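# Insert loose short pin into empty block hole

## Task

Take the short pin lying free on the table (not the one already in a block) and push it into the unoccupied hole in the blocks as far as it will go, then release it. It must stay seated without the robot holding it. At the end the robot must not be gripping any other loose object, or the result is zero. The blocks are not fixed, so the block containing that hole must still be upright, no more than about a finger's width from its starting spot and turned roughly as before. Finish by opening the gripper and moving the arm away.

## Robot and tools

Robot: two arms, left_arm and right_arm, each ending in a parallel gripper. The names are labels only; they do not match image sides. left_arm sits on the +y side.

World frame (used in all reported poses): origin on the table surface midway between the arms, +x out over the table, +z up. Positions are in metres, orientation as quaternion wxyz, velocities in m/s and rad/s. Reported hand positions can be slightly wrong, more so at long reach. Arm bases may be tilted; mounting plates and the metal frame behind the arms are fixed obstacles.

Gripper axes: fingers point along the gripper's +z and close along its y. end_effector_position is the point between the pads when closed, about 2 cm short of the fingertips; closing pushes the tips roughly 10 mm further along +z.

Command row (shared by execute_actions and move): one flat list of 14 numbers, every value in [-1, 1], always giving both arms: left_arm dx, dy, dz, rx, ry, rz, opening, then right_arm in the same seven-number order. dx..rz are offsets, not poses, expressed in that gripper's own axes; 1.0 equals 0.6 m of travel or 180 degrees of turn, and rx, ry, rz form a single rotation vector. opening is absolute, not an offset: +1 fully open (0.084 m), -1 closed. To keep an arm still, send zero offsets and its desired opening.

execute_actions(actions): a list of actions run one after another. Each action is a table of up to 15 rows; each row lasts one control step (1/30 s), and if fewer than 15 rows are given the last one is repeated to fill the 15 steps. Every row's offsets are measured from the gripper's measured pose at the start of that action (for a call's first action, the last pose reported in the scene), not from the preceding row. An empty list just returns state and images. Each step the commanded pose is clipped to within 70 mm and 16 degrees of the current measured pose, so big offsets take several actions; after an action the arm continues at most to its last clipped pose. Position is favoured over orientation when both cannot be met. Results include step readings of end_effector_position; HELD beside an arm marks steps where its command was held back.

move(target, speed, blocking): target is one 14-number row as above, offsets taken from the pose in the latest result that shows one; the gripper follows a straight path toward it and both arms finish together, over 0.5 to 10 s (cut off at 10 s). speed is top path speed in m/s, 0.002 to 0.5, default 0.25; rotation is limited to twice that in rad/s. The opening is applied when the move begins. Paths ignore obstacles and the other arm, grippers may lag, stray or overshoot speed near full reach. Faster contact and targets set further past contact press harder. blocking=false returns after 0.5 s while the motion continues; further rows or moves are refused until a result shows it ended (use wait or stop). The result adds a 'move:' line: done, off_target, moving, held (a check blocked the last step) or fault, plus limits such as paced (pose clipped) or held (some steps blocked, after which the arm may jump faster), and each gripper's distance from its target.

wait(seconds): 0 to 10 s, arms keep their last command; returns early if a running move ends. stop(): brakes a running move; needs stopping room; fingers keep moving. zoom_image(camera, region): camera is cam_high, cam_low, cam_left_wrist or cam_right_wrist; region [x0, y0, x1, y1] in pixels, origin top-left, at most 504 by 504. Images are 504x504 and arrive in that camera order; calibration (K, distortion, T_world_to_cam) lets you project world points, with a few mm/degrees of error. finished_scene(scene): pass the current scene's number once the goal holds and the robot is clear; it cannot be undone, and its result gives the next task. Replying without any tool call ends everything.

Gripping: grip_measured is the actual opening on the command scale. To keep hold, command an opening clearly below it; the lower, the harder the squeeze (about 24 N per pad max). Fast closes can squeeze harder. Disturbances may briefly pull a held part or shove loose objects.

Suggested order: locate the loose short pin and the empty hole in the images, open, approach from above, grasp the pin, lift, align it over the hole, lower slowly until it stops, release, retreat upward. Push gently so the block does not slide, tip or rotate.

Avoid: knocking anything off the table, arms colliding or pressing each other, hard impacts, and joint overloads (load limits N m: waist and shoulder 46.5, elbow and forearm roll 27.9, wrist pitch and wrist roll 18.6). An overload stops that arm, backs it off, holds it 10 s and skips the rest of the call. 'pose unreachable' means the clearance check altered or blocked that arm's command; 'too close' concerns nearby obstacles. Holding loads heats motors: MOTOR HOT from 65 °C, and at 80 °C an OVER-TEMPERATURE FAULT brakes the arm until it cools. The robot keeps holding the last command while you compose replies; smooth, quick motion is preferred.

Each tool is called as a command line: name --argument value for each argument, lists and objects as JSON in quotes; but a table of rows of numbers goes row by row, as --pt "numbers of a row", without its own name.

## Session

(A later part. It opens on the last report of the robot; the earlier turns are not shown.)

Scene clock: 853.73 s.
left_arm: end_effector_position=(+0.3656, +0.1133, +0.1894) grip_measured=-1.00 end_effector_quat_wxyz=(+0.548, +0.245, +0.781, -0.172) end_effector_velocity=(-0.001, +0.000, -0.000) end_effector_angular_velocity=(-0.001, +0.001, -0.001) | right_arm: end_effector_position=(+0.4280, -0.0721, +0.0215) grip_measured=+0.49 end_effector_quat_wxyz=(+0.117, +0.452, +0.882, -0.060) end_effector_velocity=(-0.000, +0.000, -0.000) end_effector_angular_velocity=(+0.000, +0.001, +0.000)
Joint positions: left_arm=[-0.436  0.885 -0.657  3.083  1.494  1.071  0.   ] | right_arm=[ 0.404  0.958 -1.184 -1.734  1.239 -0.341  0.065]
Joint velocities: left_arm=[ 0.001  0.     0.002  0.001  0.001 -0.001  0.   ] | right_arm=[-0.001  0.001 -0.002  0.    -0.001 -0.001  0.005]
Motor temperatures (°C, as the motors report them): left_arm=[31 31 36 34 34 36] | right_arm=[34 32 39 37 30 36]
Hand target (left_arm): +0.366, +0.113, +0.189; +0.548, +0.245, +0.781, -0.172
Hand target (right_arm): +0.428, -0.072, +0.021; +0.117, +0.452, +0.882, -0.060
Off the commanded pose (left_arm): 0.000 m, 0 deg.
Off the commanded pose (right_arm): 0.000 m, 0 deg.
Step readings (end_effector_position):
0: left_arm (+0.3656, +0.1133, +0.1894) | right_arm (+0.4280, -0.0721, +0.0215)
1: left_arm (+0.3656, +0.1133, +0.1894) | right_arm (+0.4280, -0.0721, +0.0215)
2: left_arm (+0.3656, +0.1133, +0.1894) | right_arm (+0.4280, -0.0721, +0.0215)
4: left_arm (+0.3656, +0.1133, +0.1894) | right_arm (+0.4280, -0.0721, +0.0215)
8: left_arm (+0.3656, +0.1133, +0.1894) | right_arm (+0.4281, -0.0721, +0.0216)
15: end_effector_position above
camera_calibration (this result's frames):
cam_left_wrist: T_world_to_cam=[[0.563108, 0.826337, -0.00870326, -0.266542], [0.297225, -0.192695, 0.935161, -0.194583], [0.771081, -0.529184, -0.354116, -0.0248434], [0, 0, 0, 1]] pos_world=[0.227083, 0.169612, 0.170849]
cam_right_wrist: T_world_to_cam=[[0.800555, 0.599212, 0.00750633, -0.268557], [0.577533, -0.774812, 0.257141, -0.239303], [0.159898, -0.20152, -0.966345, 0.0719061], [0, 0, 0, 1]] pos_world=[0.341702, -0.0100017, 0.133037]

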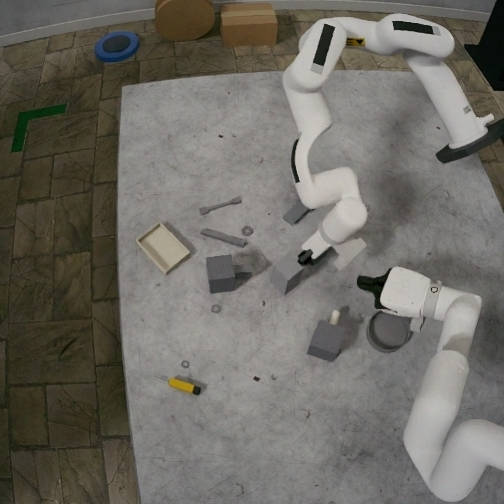

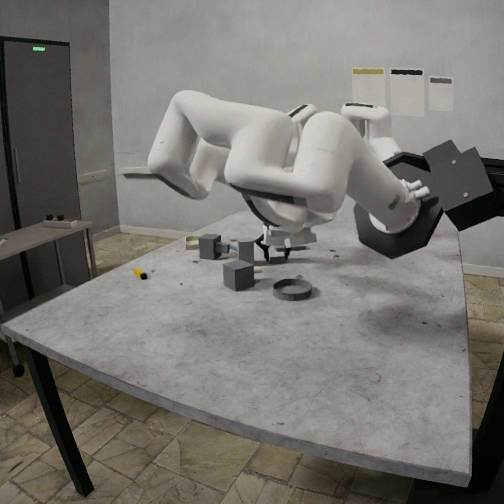

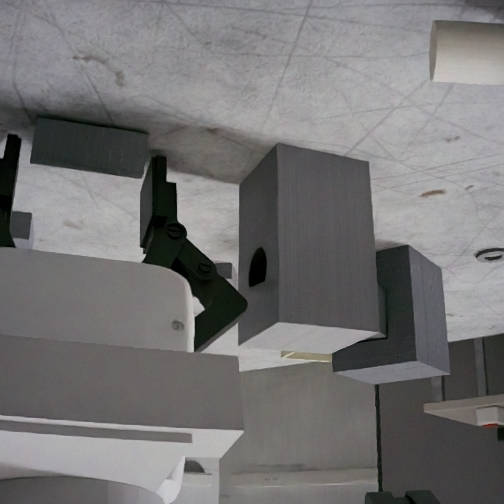

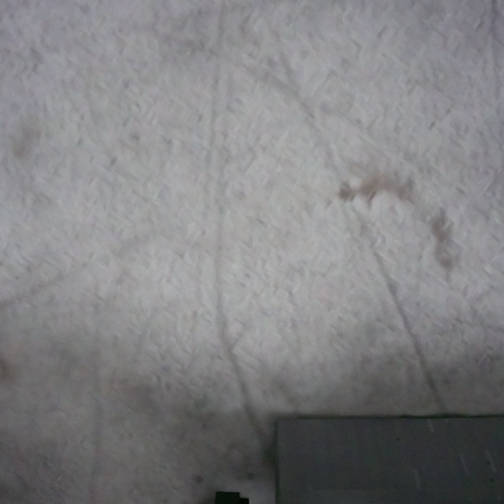

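move --target '[0,0,0,0,0,0,-1, -0.013,0,-0.0482,0,0,0,0.5]' --speed 0.1

move --target '[0,0,0,0,0,0,-1, 0.0082,-0.0234,-0.0082,0.0443,0.0877,0.5002,0.0]' --speed 0.5

Scene clock: 907.73 s.
left_arm: end_effector_position=(+0.3656, +0.1133, +0.1894) grip_measured=-1.00 end_effector_quat_wxyz=(+0.548, +0.245, +0.781, -0.172) end_effector_velocity=(+0.000, -0.000, -0.000) end_effector_angular_velocity=(-0.000, +0.000, +0.001) | right_arm: end_effector_position=(+0.4280, -0.0723, +0.0512) grip_measured=+0.49 end_effector_quat_wxyz=(+0.117, +0.452, +0.882, -0.060) end_effector_velocity=(-0.002, -0.000, -0.001) end_effector_angular_velocity=(-0.002, +0.004, +0.001)
Joint positions: left_arm=[-0.436  0.885 -0.657  3.083  1.494  1.071  0.   ] | right_arm=[ 0.464  0.902 -1.135 -1.672  1.252 -0.35   0.065]
Joint velocities: left_arm=[ 0.     0.    -0.001 -0.    -0.    -0.     0.   ] | right_arm=[-0.001  0.002  0.001  0.002  0.001  0.001  0.   ]
Motor temperatures (°C, as the motors report them): left_arm=[31 31 36 34 34 36] | right_arm=[34 32 39 37 30 36]
Hand target (left_arm): +0.366, +0.113, +0.189; +0.548, +0.245, +0.781, -0.172
Hand target (right_arm): +0.428, -0.072, +0.051; +0.117, +0.452, +0.882, -0.060
Off the commanded pose (left_arm): 0.000 m, 0 deg.
Off the commanded pose (right_arm): 0.000 m, 0 deg.
move: done
camera_calibration (this result's frames):
cam_left_wrist: T_world_to_cam=[[0.563108, 0.826337, -0.00870306, -0.266542], [0.297225, -0.192695, 0.935161, -0.194583], [0.771081, -0.529184, -0.354116, -0.0248434], [0, 0, 0, 1]] pos_world=[0.227083, 0.169612, 0.170849]
cam_right_wrist: T_world_to_cam=[[0.800485, 0.599311, 0.00704601, -0.268533], [0.577693, -0.774636, 0.257312, -0.247158], [0.159668, -0.201904, -0.966303, 0.100651], [0, 0, 0, 1]] pos_world=[0.341668, -0.0102008, 0.162748]

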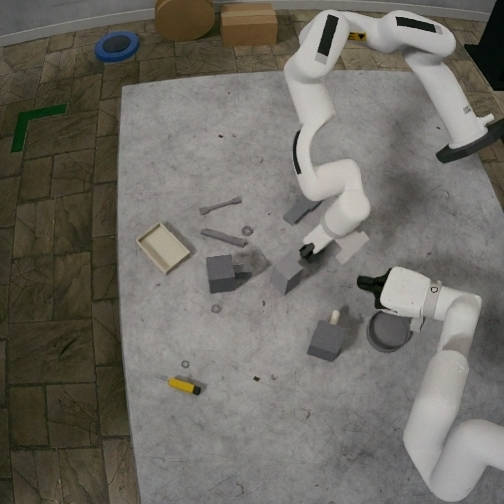

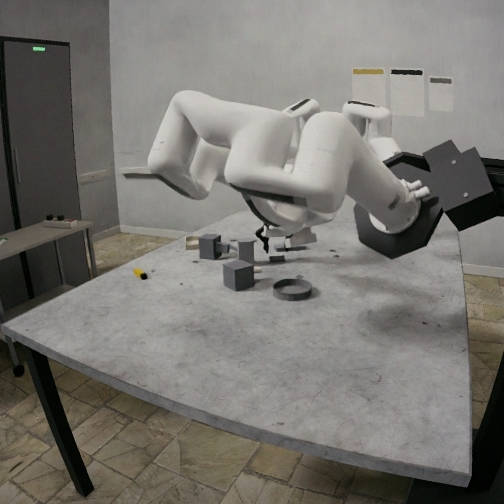

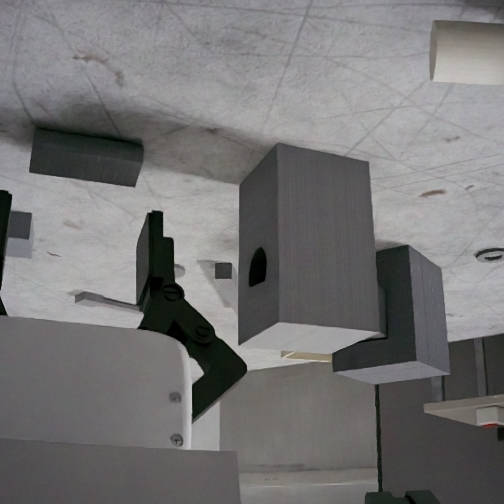

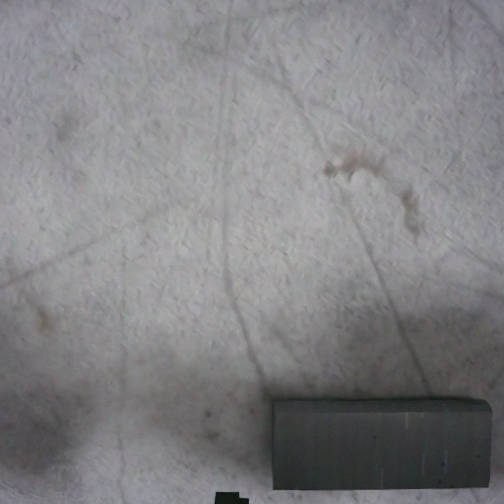

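Scene clock: 909.87 s.
left_arm: end_effector_position=(+0.3656, +0.1133, +0.1894) grip_measured=-1.00 end_effector_quat_wxyz=(+0.548, +0.245, +0.781, -0.172) end_effector_velocity=(+0.001, +0.000, +0.000) end_effector_angular_velocity=(-0.001, -0.001, +0.001) | right_arm: end_effector_position=(+0.4129, -0.0754, +0.0546) grip_measured=-0.01 end_effector_quat_wxyz=(-0.014, +0.951, +0.307, +0.041) end_effector_velocity=(+0.000, -0.000, +0.000) end_effector_angular_velocity=(+0.001, -0.002, -0.006)
Joint positions: left_arm=[-0.436  0.885 -0.657  3.083  1.494  1.071  0.   ] | right_arm=[ 0.345  0.713 -0.975 -1.76   0.941  1.197  0.044]
Joint velocities: left_arm=[ 0.    -0.    -0.     0.     0.001 -0.001  0.   ] | right_arm=[-0.001 -0.002  0.002 -0.003 -0.     0.007 -0.   ]
Motor temperatures (°C, as the motors report them): left_arm=[31 31 36 34 34 36] | right_arm=[34 32 39 37 30 36]
Hand target (left_arm): +0.366, +0.113, +0.189; +0.548, +0.245, +0.781, -0.172
Hand target (right_arm): +0.413, -0.076, +0.055; -0.014, +0.951, +0.307, +0.041
Off the commanded pose (left_arm): 0.000 m, 0 deg.
Off the commanded pose (right_arm): 0.000 m, 0 deg.
move: done
camera_calibration (this result's frames):
cam_left_wrist: T_world_to_cam=[[0.563108, 0.826338, -0.00870297, -0.266542], [0.297225, -0.192695, 0.935161, -0.194583], [0.771082, -0.529183, -0.354116, -0.0248435], [0, 0, 0, 1]] pos_world=[0.227083, 0.169612, 0.170849]
cam_right_wrist: T_world_to_cam=[[0.596622, -0.802441, 0.0114177, -0.276412], [-0.798725, -0.595121, -0.0887087, 0.359014], [0.0779785, 0.0438059, -0.995992, 0.159575], [0, 0, 0, 1]] pos_world=[0.439224, -0.0151375, 0.193939]

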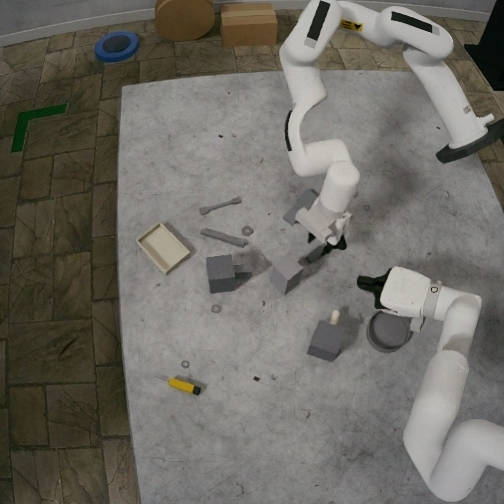

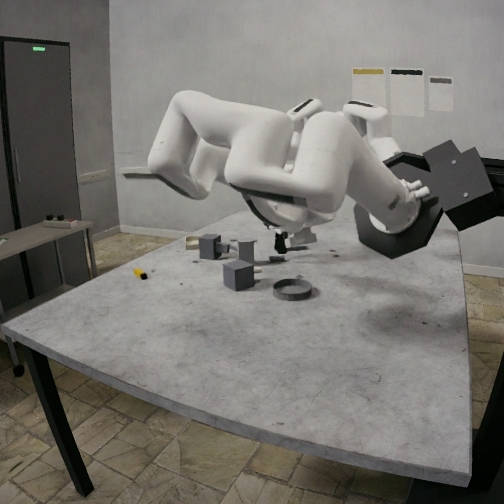

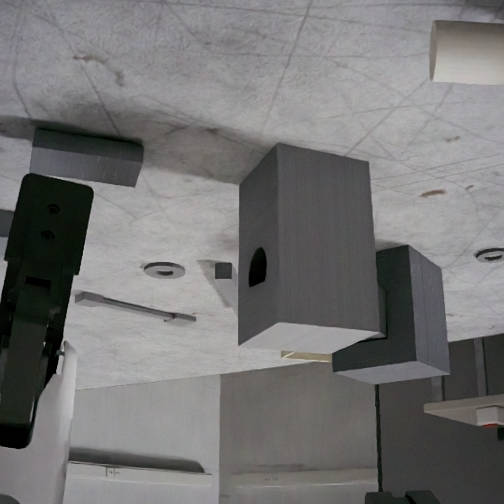

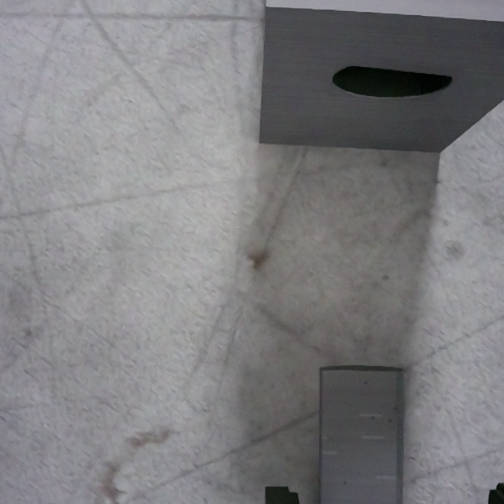

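zoom_image --camera "cam_right_wrist" --region '[300, 350, 430, 504]'

zoom_image --camera "cam_left_wrist" --region '[0, 110, 170, 210]'

Region (300, 350, 430, 504) of cam_right_wrist's 504x504 image, scaled by 3.273, with more detail than that image has; it fills the left 425 columns of this view, and the rest is white.

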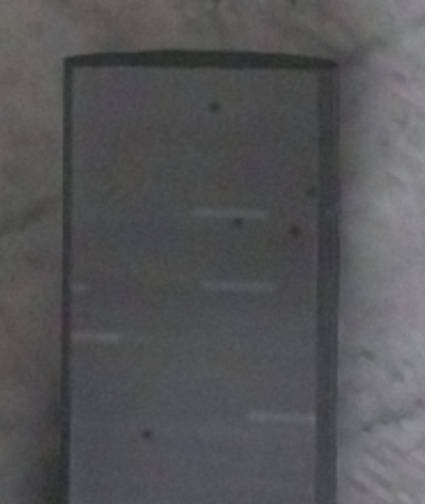

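Region (0, 110, 170, 210) of cam_left_wrist's 504x504 image, scaled by 2.965, with more detail than that image has; it fills the top 296 rows of this view, and the rest is white.

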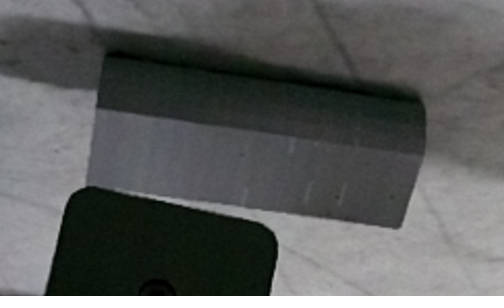

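move --target '[0,0,0,0,0,0,-1, -0.0048,0,0.0553,0,0,0,0.0]' --speed 0.07

zoom_image --camera "cam_left_wrist" --region '[0, 70, 200, 230]'

zoom_image --camera "cam_right_wrist" --region '[250, 360, 504, 504]'

Scene clock: 958.77 s.
left_arm: end_effector_position=(+0.3656, +0.1133, +0.1894) grip_measured=-1.00 end_effector_quat_wxyz=(+0.548, +0.245, +0.781, -0.172) end_effector_velocity=(+0.000, +0.000, -0.000) end_effector_angular_velocity=(+0.001, +0.001, +0.001) | right_arm: end_effector_position=(+0.4129, -0.0752, +0.0215) grip_measured=-0.01 end_effector_quat_wxyz=(-0.014, +0.951, +0.307, +0.041) end_effector_velocity=(+0.003, +0.000, +0.001) end_effector_angular_velocity=(+0.002, -0.004, -0.002)
Joint positions: left_arm=[-0.436  0.885 -0.657  3.083  1.494  1.071  0.   ] | right_arm=[ 0.277  0.781 -1.035 -1.834  0.926  1.212  0.044]
Joint velocities: left_arm=[ 0.001 -0.    -0.    -0.001  0.     0.     0.   ] | right_arm=[ 0.002 -0.001 -0.003 -0.001 -0.001  0.    -0.   ]
Motor temperatures (°C, as the motors report them): left_arm=[31 31 36 34 34 36] | right_arm=[34 32 39 37 30 36]
Hand target (left_arm): +0.366, +0.113, +0.189; +0.548, +0.245, +0.781, -0.172
Hand target (right_arm): +0.413, -0.075, +0.021; -0.014, +0.951, +0.307, +0.041
Off the commanded pose (left_arm): 0.000 m, 0 deg.
Off the commanded pose (right_arm): 0.000 m, 0 deg.
move: done
camera_calibration (this result's frames):
cam_left_wrist: T_world_to_cam=[[0.563108, 0.826337, -0.00870309, -0.266542], [0.297225, -0.192695, 0.935161, -0.194583], [0.771081, -0.529183, -0.354116, -0.0248434], [0, 0, 0, 1]] pos_world=[0.227083, 0.169612, 0.170849]
cam_right_wrist: T_world_to_cam=[[0.596546, -0.8025, 0.0112201, -0.275796], [-0.79876, -0.595013, -0.0891178, 0.356277], [0.0781932, 0.0442007, -0.995958, 0.126557], [0, 0, 0, 1]] pos_world=[0.439209, -0.0149309, 0.160891]

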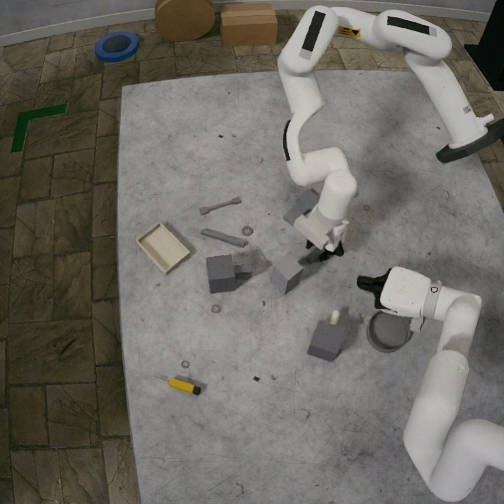

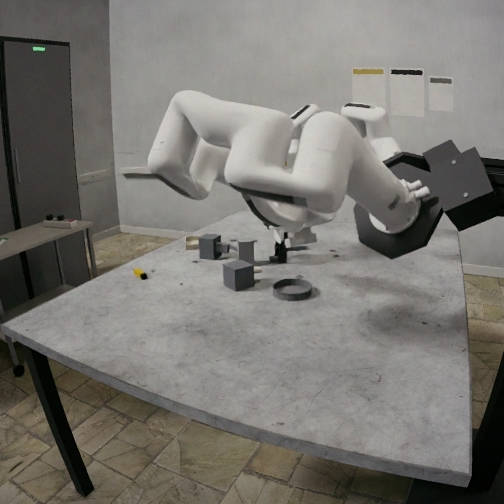

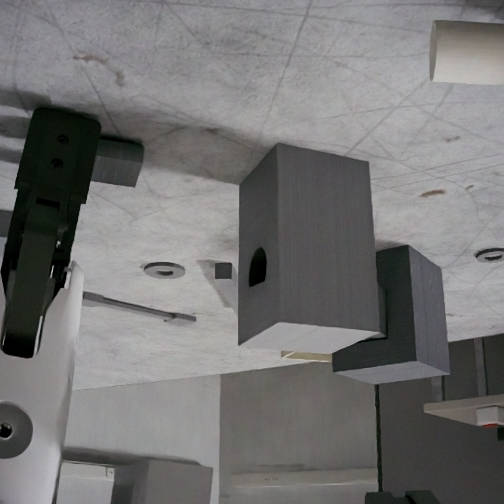

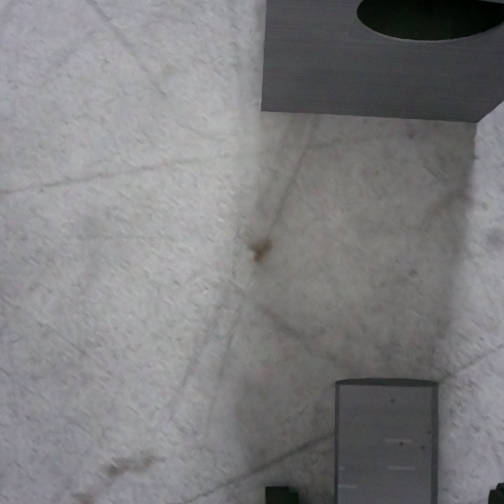

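Region (0, 70, 200, 230) of cam_left_wrist's 504x504 image, scaled by 2.520, with more detail than that image has; it fills the top 403 rows of this view, and the rest is white.

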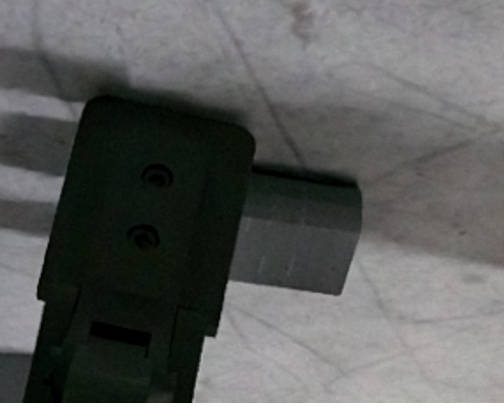

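Region (250, 360, 504, 504) of cam_right_wrist's 504x504 image, scaled by 1.984, with more detail than that image has; it fills the top 286 rows of this view, and the rest is white.

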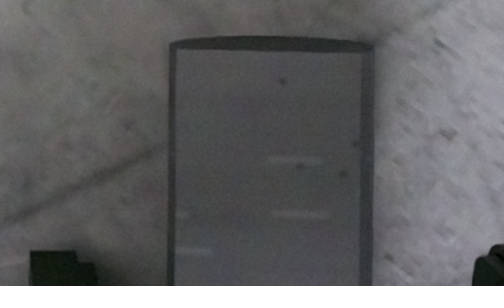

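execute_actions --actions '[[[0,0,0,0,0,0,-1,0,0,0,0,0,0,-0.08],[0,0,0,0,0,0,-1,0,0,0,0,0,0,-0.16],[0,0,0,0,0,0,-1,0,0,0,0,0,0,-0.23],[0,0,0,0,0,0,-1,0,0,0,0,0,0,-0.28],[0,0,0,0,0,0,-1,0,0,0,0,0,0,-0.31],[0,0,0,0,0,0,-1,0,0,0,0,0,0,-0.325],[0,0,0,0,0,0,-1,0,0,0,0,0,0,-0.34],[0,0,0,0,0,0,-1,0,0,0,0,0,0,-0.352],[0,0,0,0,0,0,-1,0,0,0,0,0,0,-0.364],[0,0,0,0,0,0,-1,0,0,0,0,0,0,-0.376],[0,0,0,0,0,0,-1,0,0,0,0,0,0,-0.388],[0,0,0,0,0,0,-1,0,0,0,0,0,0,-0.40],[0,0,0,0,0,0,-1,0,0,0,0,0,0,-0.412],[0,0,0,0,0,0,-1,0,0,0,0,0,0,-0.424],[0,0,0,0,0,0,-1,0,0,0,0,0,0,-0.436]],[[0,0,0,0,0,0,-1,0,0,0,0,0,0,-0.448],[0,0,0,0,0,0,-1,0,0,0,0,0,0,-0.46],[0,0,0,0,0,0,-1,0,0,0,0,0,0,-0.472],[0,0,0,0,0,0,-1,0,0,0,0,0,0,-0.484],[0,0,0,0,0,0,-1,0,0,0,0,0,0,-0.496],[0,0,0,0,0,0,-1,0,0,0,0,0,0,-0.508],[0,0,0,0,0,0,-1,0,0,0,0,0,0,-0.52],[0,0,0,0,0,0,-1,0,0,0,0,0,0,-0.535],[0,0,0,0,0,0,-1,0,0,0,0,0,0,-0.55],[0,0,0,0,0,0,-1,0,0,0,0,0,0,-0.58],[0,0,0,0,0,0,-1,0,0,0,0,0,0,-0.63],[0,0,0,0,0,0,-1,0,0,0,0,0,0,-0.7],[0,0,0,0,0,0,-1,0,0,0,0,0,0,-0.8],[0,0,0,0,0,0,-1,0,0,0,0,0,0,-0.9],[0,0,0,0,0,0,-1,0,0,0,0,0,0,-1]]]'

zoom_image --camera "cam_right_wrist" --region '[320, 360, 480, 504]'

zoom_image --camera "cam_left_wrist" --region '[0, 90, 170, 230]'

Scene clock: 981.50 s.
left_arm: end_effector_position=(+0.3656, +0.1133, +0.1894) grip_measured=-1.00 end_effector_quat_wxyz=(+0.548, +0.245, +0.781, -0.172) end_effector_velocity=(-0.000, +0.000, +0.000) end_effector_angular_velocity=(-0.001, +0.000, +0.000) | right_arm: end_effector_position=(+0.4131, -0.0752, +0.0217) grip_measured=-0.51 end_effector_quat_wxyz=(-0.014, +0.951, +0.307, +0.041) end_effector_velocity=(+0.001, -0.000, -0.000) end_effector_angular_velocity=(-0.001, -0.001, -0.002)
Joint positions: left_arm=[-0.436  0.885 -0.657  3.083  1.494  1.071  0.   ] | right_arm=[ 0.277  0.781 -1.035 -1.834  0.926  1.212  0.022]
Joint velocities: left_arm=[ 0.     0.     0.     0.     0.    -0.001  0.   ] | right_arm=[ 0.     0.    -0.002  0.     0.001 -0.     0.   ]
Motor temperatures (°C, as the motors report them): left_arm=[31 31 36 34 34 36] | right_arm=[34 32 39 37 30 36]
Hand target (left_arm): +0.366, +0.113, +0.189; +0.548, +0.245, +0.781, -0.172
Hand target (right_arm): +0.413, -0.075, +0.022; -0.014, +0.951, +0.307, +0.041
Off the commanded pose (left_arm): 0.000 m, 0 deg.
Off the commanded pose (right_arm): 0.000 m, 0 deg.
Step readings (end_effector_position; steps 1 to 15: 1st action; 16 to 30: 2nd action):
0: left_arm (+0.3656, +0.1133, +0.1894) | right_arm (+0.4127, -0.0752, +0.0214)
1: left_arm (+0.3656, +0.1133, +0.1894) | right_arm (+0.4127, -0.0752, +0.0214)
2: left_arm (+0.3656, +0.1133, +0.1894) | right_arm (+0.4128, -0.0752, +0.0214)
4: left_arm (+0.3656, +0.1133, +0.1894) | right_arm (+0.4128, -0.0752, +0.0215)
8: left_arm (+0.3656, +0.1133, +0.1894) | right_arm (+0.4129, -0.0752, +0.0215)
15: left_arm (+0.3656, +0.1133, +0.1894) | right_arm (+0.4130, -0.0752, +0.0216)
16: left_arm (+0.3656, +0.1133, +0.1894) | right_arm (+0.4130, -0.0752, +0.0216)
17: left_arm (+0.3656, +0.1133, +0.1894) | right_arm (+0.4131, -0.0752, +0.0216)
19: left_arm (+0.3656, +0.1133, +0.1894) | right_arm (+0.4131, -0.0752, +0.0216)
23: left_arm (+0.3656, +0.1133, +0.1894) | right_arm (+0.4131, -0.0752, +0.0217)
30: end_effector_position above
camera_calibration (this result's frames):
cam_left_wrist: T_world_to_cam=[[0.563108, 0.826337, -0.00870327, -0.266542], [0.297225, -0.192695, 0.935161, -0.194583], [0.771081, -0.529184, -0.354116, -0.0248433], [0, 0, 0, 1]] pos_world=[0.227083, 0.169612, 0.170849]
cam_right_wrist: T_world_to_cam=[[0.596477, -0.802549, 0.0113781, -0.275875], [-0.798777, -0.594942, -0.0894387, 0.35646], [0.0785483, 0.0442596, -0.995927, 0.126519], [0, 0, 0, 1]] pos_world=[0.439348, -0.0149299, 0.161024]

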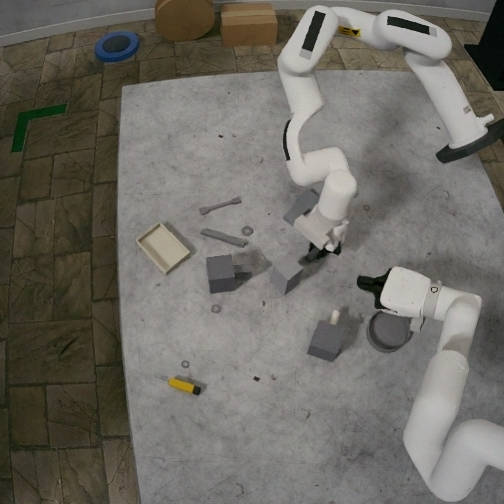

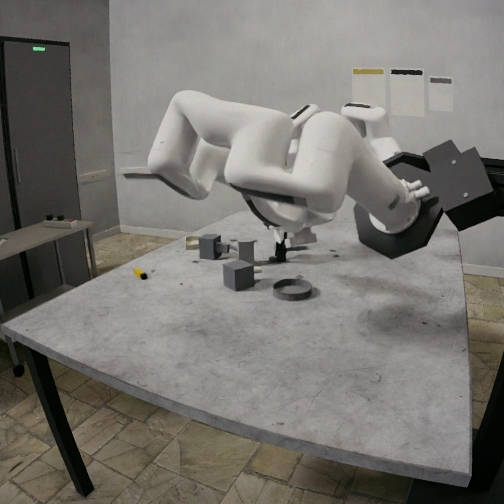

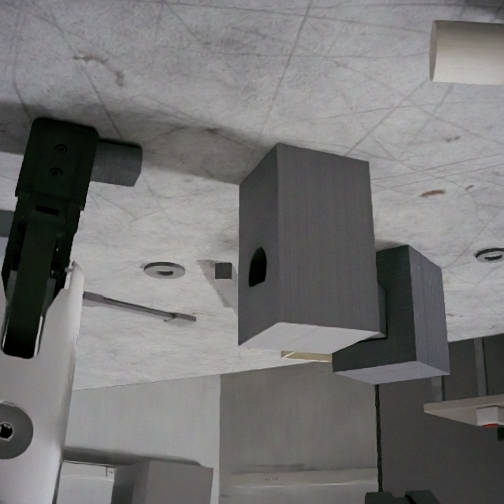

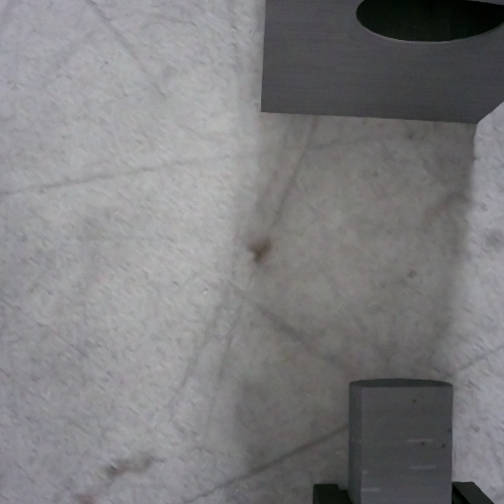

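Region (320, 360, 480, 504) of cam_right_wrist's 504x504 image, scaled by 3.150, with more detail than that image has; it fills the top 454 rows of this view, and the rest is white.

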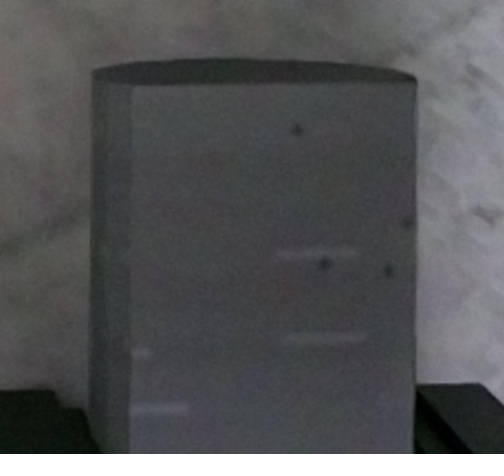

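Region (0, 90, 170, 230) of cam_left_wrist's 504x504 image, scaled by 2.965, with more detail than that image has; it fills the top 415 rows of this view, and the rest is white.

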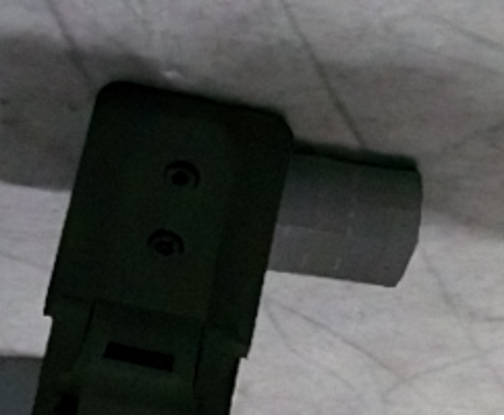

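move --target '[0,0,0,0,0,0,-1, 0.0962,-0.0084,-0.0704,0.0267,0.0005,0.014,-1]' --speed 0.08

zoom_image --camera "cam_left_wrist" --region '[170, 210, 300, 330]'

zoom_image --camera "cam_right_wrist" --region '[250, 250, 504, 504]'

Scene clock: 1021.67 s.
left_arm: end_effector_position=(+0.3656, +0.1133, +0.1894) grip_measured=-1.00 end_effector_quat_wxyz=(+0.548, +0.245, +0.781, -0.172) end_effector_velocity=(-0.000, -0.001, +0.001) end_effector_angular_velocity=(-0.002, -0.001, -0.003) | right_arm: end_effector_position=(+0.4534, -0.0400, +0.0684) grip_measured=-0.51 end_effector_quat_wxyz=(-0.055, +0.956, +0.288, +0.028) end_effector_velocity=(-0.003, +0.001, -0.001) end_effector_angular_velocity=(+0.000, +0.006, +0.006)
Joint positions: left_arm=[-0.436  0.885 -0.657  3.083  1.494  1.071  0.   ] | right_arm=[ 0.377  0.764 -1.133 -1.6    0.863  1.076  0.022]
Joint velocities: left_arm=[-0.    -0.     0.     0.003 -0.001 -0.     0.   ] | right_arm=[-0.001  0.004  0.002  0.003 -0.001 -0.003  0.   ]
Motor temperatures (°C, as the motors report them): left_arm=[31 31 36 34 34 36] | right_arm=[34 32 39 37 30 36]
Hand target (left_arm): +0.366, +0.113, +0.189; +0.548, +0.245, +0.781, -0.172
Hand target (right_arm): +0.454, -0.040, +0.069; -0.055, +0.956, +0.287, +0.028
Off the commanded pose (left_arm): 0.000 m, 0 deg.
Off the commanded pose (right_arm): 0.001 m, 0 deg.
move: done
camera_calibration (this result's frames):
cam_left_wrist: T_world_to_cam=[[0.563108, 0.826338, -0.00870324, -0.266542], [0.297225, -0.192695, 0.935161, -0.194583], [0.771081, -0.529183, -0.354116, -0.0248434], [0, 0, 0, 1]] pos_world=[0.227083, 0.169612, 0.170849]
cam_right_wrist: T_world_to_cam=[[0.56564, -0.821179, -0.0756038, -0.253054], [-0.824077, -0.559443, -0.088998, 0.426602], [0.0307873, 0.112644, -0.993158, 0.19251], [0, 0, 0, 1]] pos_world=[0.488764, 0.00917164, 0.210028]

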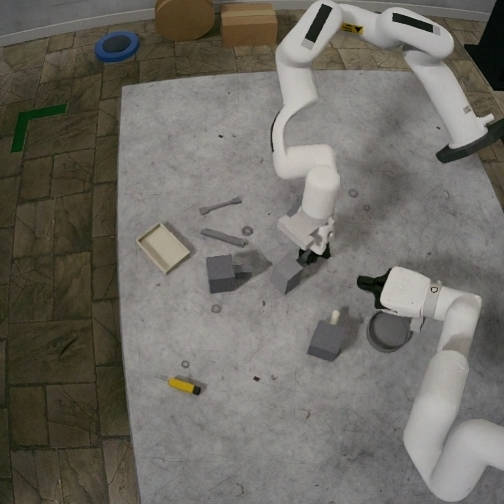

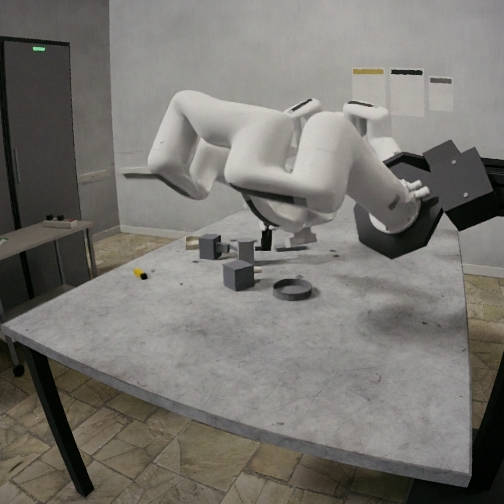

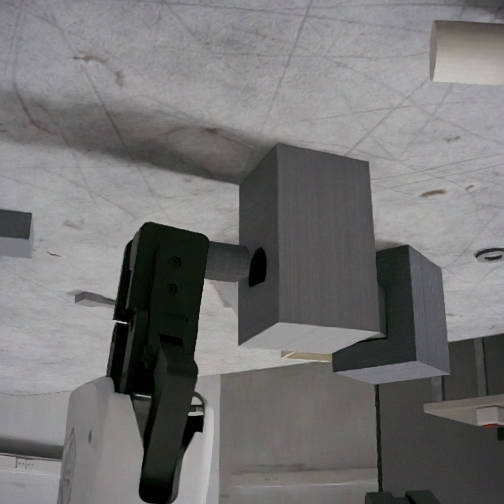

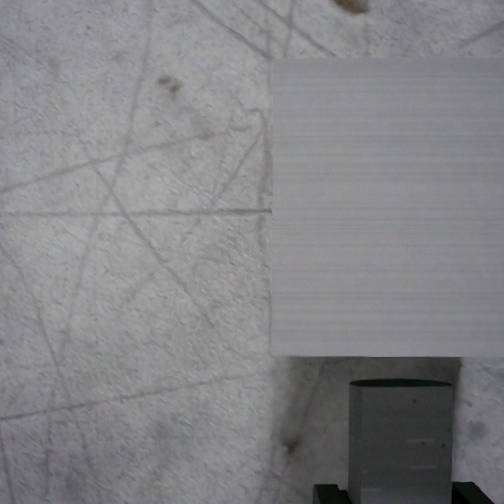

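Region (170, 210, 300, 330) of cam_left_wrist's 504x504 image, scaled by 3.877, with more detail than that image has; it fills the top 465 rows of this view, and the rest is white.

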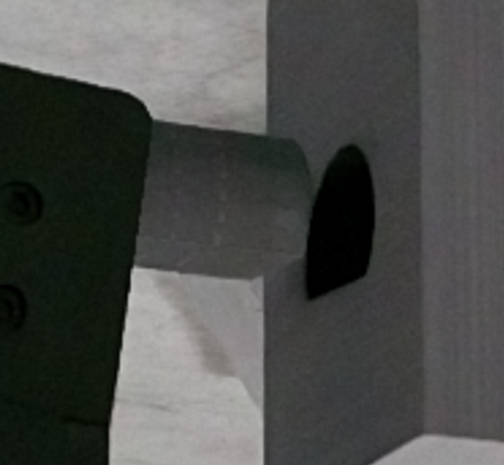

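Region (250, 250, 504, 504) of cam_right_wrist's 504x504 image, scaled by 1.984, with more detail than that image has.

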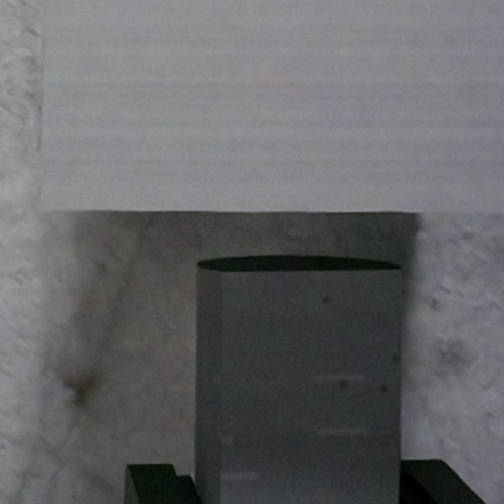

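move --target '[0,0,0,0,0,0,-1, 0.0333,-0.0003,0.0021,0,0,0,-1]' --speed 0.015

zoom_image --camera "cam_left_wrist" --region '[170, 130, 390, 350]'

Scene clock: 1034.47 s.
left_arm: end_effector_position=(+0.3656, +0.1133, +0.1894) grip_measured=-1.00 end_effector_quat_wxyz=(+0.548, +0.245, +0.781, -0.172) end_effector_velocity=(+0.000, -0.000, +0.000) end_effector_angular_velocity=(-0.000, -0.001, +0.000) | right_arm: end_effector_position=(+0.4699, -0.0288, +0.0688) grip_measured=-0.51 end_effector_quat_wxyz=(-0.055, +0.956, +0.288, +0.028) end_effector_velocity=(-0.000, +0.000, -0.000) end_effector_angular_velocity=(-0.000, +0.001, +0.001)
Joint positions: left_arm=[-0.436  0.885 -0.657  3.083  1.494  1.071  0.   ] | right_arm=[ 0.39   0.803 -1.206 -1.56   0.867  1.032  0.022]
Joint velocities: left_arm=[-0.     0.    -0.     0.     0.001  0.     0.   ] | right_arm=[-0.     0.001 -0.     0.     0.    -0.001 -0.   ]
Motor temperatures (°C, as the motors report them): left_arm=[31 31 36 34 34 36] | right_arm=[34 32 39 37 30 36]
Hand target (left_arm): +0.366, +0.113, +0.189; +0.548, +0.245, +0.781, -0.172
Hand target (right_arm): +0.470, -0.029, +0.069; -0.055, +0.956, +0.288, +0.028
Off the commanded pose (left_arm): 0.000 m, 0 deg.
Off the commanded pose (right_arm): 0.000 m, 0 deg.
move: done
camera_calibration (this result's frames):
cam_left_wrist: T_world_to_cam=[[0.563108, 0.826337, -0.00870332, -0.266542], [0.297225, -0.192695, 0.935161, -0.194583], [0.771081, -0.529183, -0.354116, -0.0248433], [0, 0, 0, 1]] pos_world=[0.227083, 0.169612, 0.170849]
cam_right_wrist: T_world_to_cam=[[0.565646, -0.821179, -0.0755638, -0.253178], [-0.824077, -0.559465, -0.0888553, 0.4465], [0.0306908, 0.112531, -0.993174, 0.191244], [0, 0, 0, 1]] pos_world=[0.50529, 0.0203762, 0.210482]

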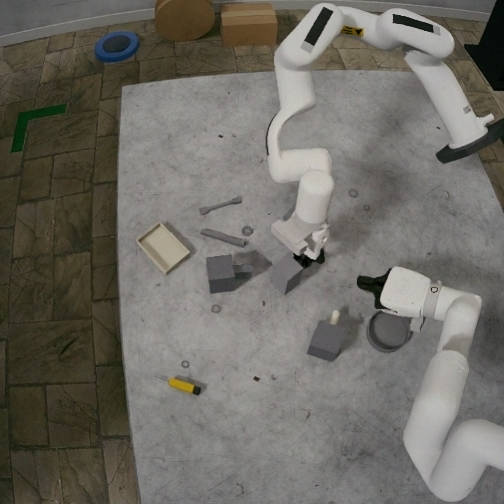

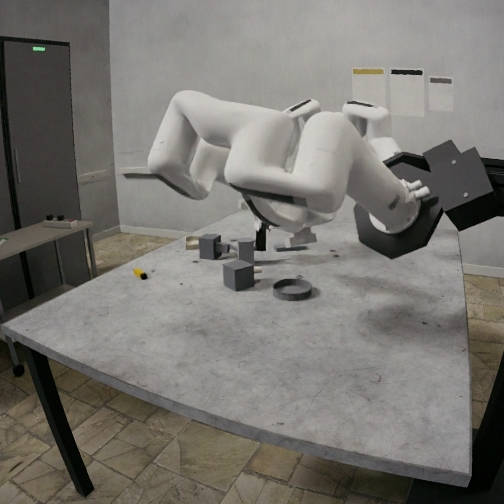

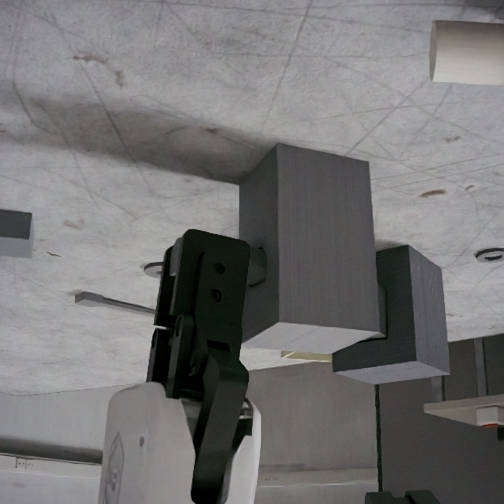

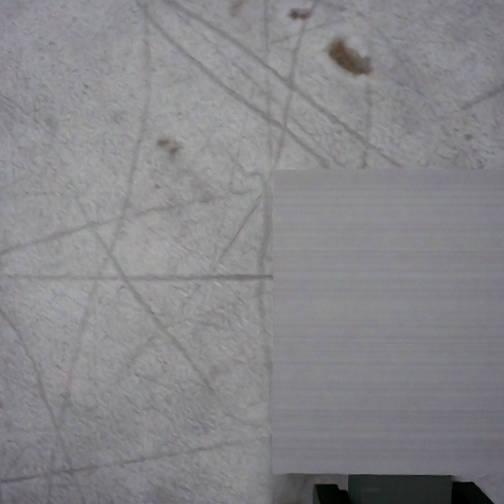

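Region (170, 130, 390, 350) of cam_left_wrist's 504x504 image, scaled by 2.291, with more detail than that image has.

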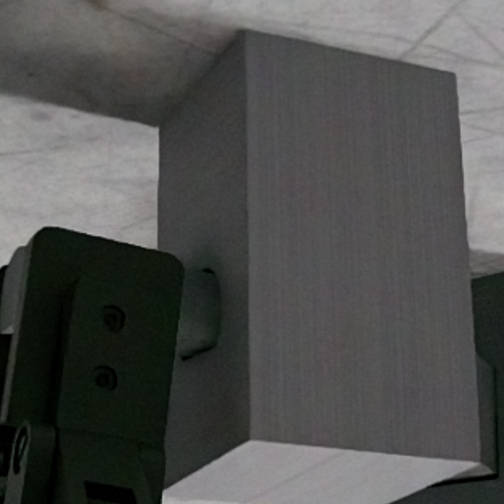

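move --target '[0,0,0,0,0,0,-1, 0.01,0,0.0008,0,0,0,-1]' --speed 0.012

zoom_image --camera "cam_left_wrist" --region '[170, 130, 390, 350]'

Scene clock: 1039.67 s.
left_arm: end_effector_position=(+0.3656, +0.1133, +0.1894) grip_measured=-1.00 end_effector_quat_wxyz=(+0.548, +0.245, +0.781, -0.172) end_effector_velocity=(-0.000, -0.000, +0.000) end_effector_angular_velocity=(-0.001, +0.000, -0.001) | right_arm: end_effector_position=(+0.4749, -0.0255, +0.0689) grip_measured=-0.51 end_effector_quat_wxyz=(-0.055, +0.956, +0.288, +0.028) end_effector_velocity=(-0.000, +0.000, -0.000) end_effector_angular_velocity=(+0.001, +0.001, -0.001)
Joint positions: left_arm=[-0.436  0.885 -0.657  3.083  1.494  1.071  0.   ] | right_arm=[ 0.393  0.815 -1.228 -1.548  0.869  1.018  0.022]
Joint velocities: left_arm=[ 0.    -0.     0.001  0.001  0.    -0.001  0.   ] | right_arm=[-0.001  0.001 -0.001  0.001 -0.002  0.    -0.   ]
Motor temperatures (°C, as the motors report them): left_arm=[31 31 36 34 34 36] | right_arm=[34 32 39 37 30 36]
Hand target (left_arm): +0.366, +0.113, +0.189; +0.548, +0.245, +0.781, -0.172
Hand target (right_arm): +0.475, -0.025, +0.069; -0.055, +0.956, +0.288, +0.028
Off the commanded pose (left_arm): 0.000 m, 0 deg.
Off the commanded pose (right_arm): 0.000 m, 0 deg.
move: done
camera_calibration (this result's frames):
cam_left_wrist: T_world_to_cam=[[0.563108, 0.826337, -0.00870326, -0.266542], [0.297225, -0.192695, 0.935161, -0.194583], [0.771081, -0.529183, -0.354116, -0.0248434], [0, 0, 0, 1]] pos_world=[0.227083, 0.169612, 0.170849]
cam_right_wrist: T_world_to_cam=[[0.565646, -0.821179, -0.0755531, -0.253265], [-0.824077, -0.55947, -0.0888251, 0.452465], [0.0306717, 0.112505, -0.993178, 0.190763], [0, 0, 0, 1]] pos_world=[0.510273, 0.0237029, 0.210516]

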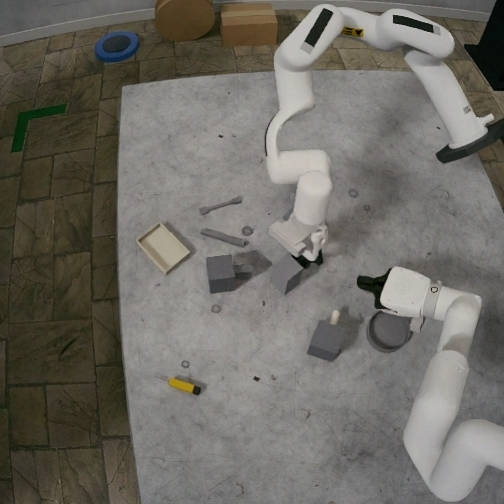

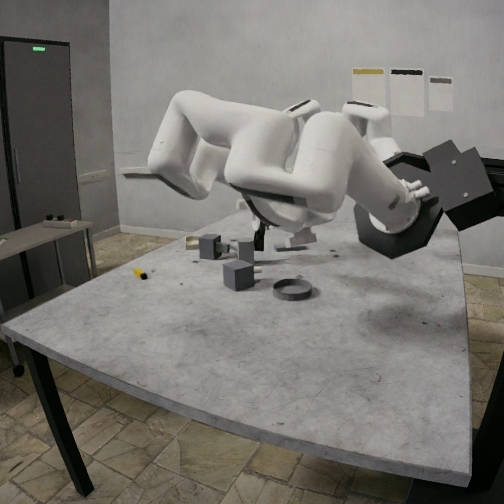

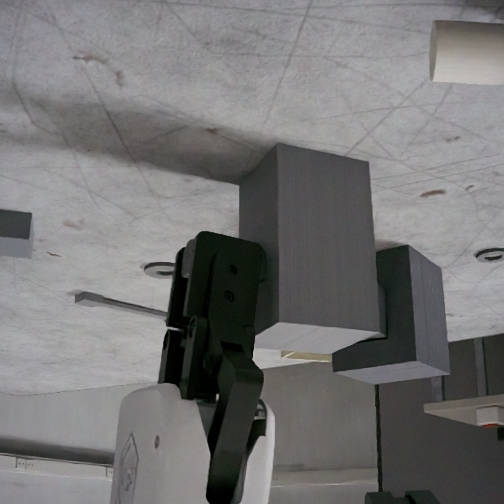

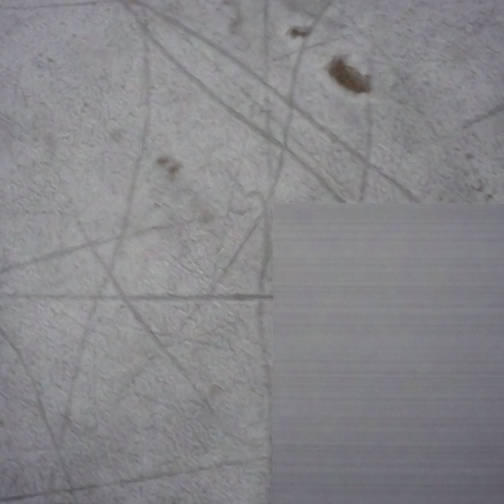

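Region (170, 130, 390, 350) of cam_left_wrist's 504x504 image, scaled by 2.291, with more detail than that image has.

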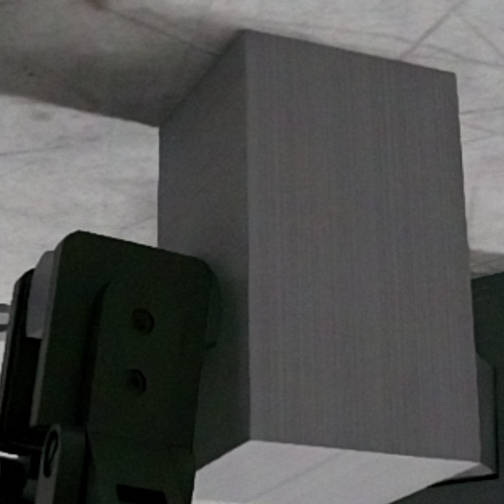

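move --target '[0,0,0,0,0,0,-1, 0.0058,0,0.0005,0,0,0,-1]' --speed 0.012

zoom_image --camera "cam_left_wrist" --region '[170, 130, 390, 350]'

Scene clock: 1045.00 s.
left_arm: end_effector_position=(+0.3656, +0.1133, +0.1894) grip_measured=-1.00 end_effector_quat_wxyz=(+0.548, +0.245, +0.781, -0.172) end_effector_velocity=(-0.000, +0.000, -0.001) end_effector_angular_velocity=(+0.002, +0.002, +0.000) | right_arm: end_effector_position=(+0.4773, -0.0236, +0.0687) grip_measured=-0.51 end_effector_quat_wxyz=(-0.055, +0.956, +0.288, +0.028) end_effector_velocity=(+0.002, -0.000, +0.000) end_effector_angular_velocity=(+0.001, -0.002, -0.003)
Joint positions: left_arm=[-0.436  0.885 -0.657  3.083  1.494  1.071  0.   ] | right_arm=[ 0.395  0.823 -1.241 -1.541  0.87   1.01   0.022]
Joint velocities: left_arm=[ 0.     0.     0.001 -0.002 -0.     0.     0.   ] | right_arm=[-0.    -0.001 -0.003  0.001 -0.001 -0.001 -0.   ]
Motor temperatures (°C, as the motors report them): left_arm=[31 31 36 34 34 36] | right_arm=[34 32 39 37 30 36]
Hand target (left_arm): +0.366, +0.113, +0.189; +0.548, +0.245, +0.781, -0.172
Hand target (right_arm): +0.478, -0.024, +0.069; -0.055, +0.956, +0.288, +0.028
Off the commanded pose (left_arm): 0.000 m, 0 deg.
Off the commanded pose (right_arm): 0.000 m, 0 deg.
move: done
camera_calibration (this result's frames):
cam_left_wrist: T_world_to_cam=[[0.563108, 0.826338, -0.00870325, -0.266542], [0.297225, -0.192695, 0.935161, -0.194583], [0.771081, -0.529183, -0.354116, -0.0248434], [0, 0, 0, 1]] pos_world=[0.227083, 0.169612, 0.170849]
cam_right_wrist: T_world_to_cam=[[0.565935, -0.820971, -0.0756534, -0.253248], [-0.823904, -0.559836, -0.0881264, 0.455418], [0.0299957, 0.112205, -0.993232, 0.190591], [0, 0, 0, 1]] pos_world=[0.512826, 0.0256645, 0.210276]

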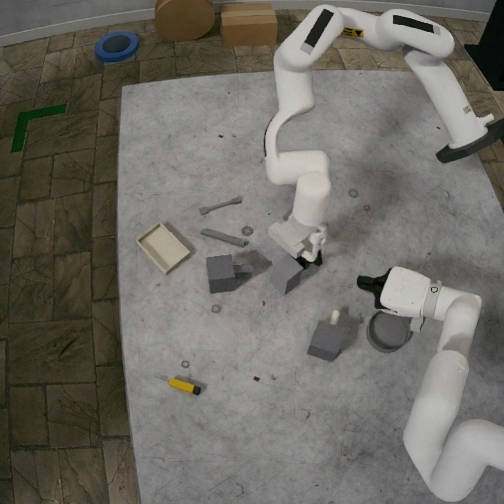

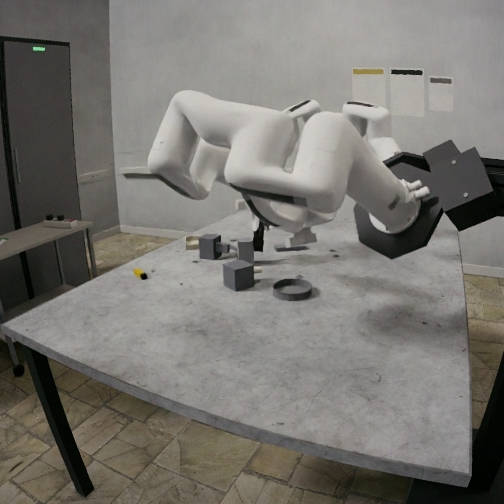

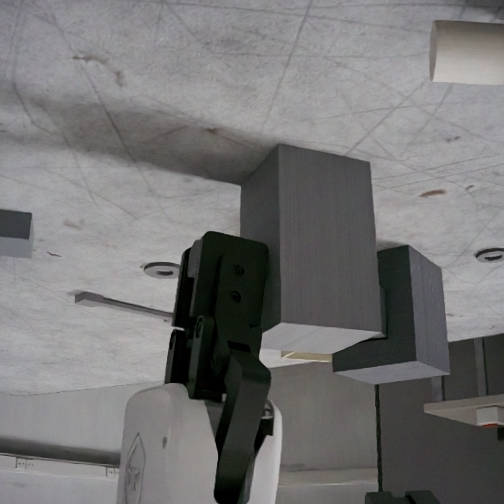

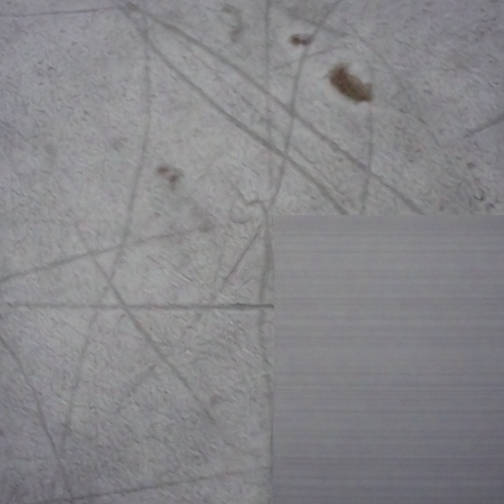

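Region (170, 130, 390, 350) of cam_left_wrist's 504x504 image, scaled by 2.291, with more detail than that image has.

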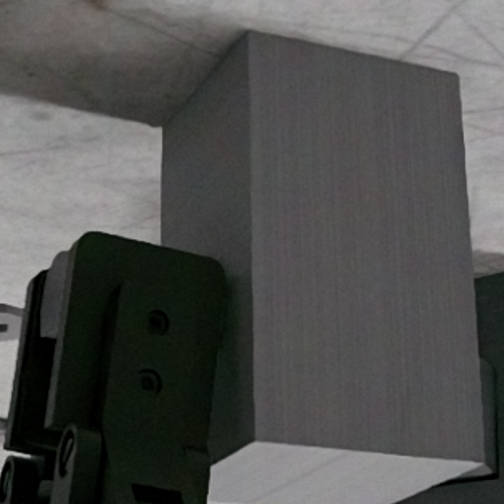

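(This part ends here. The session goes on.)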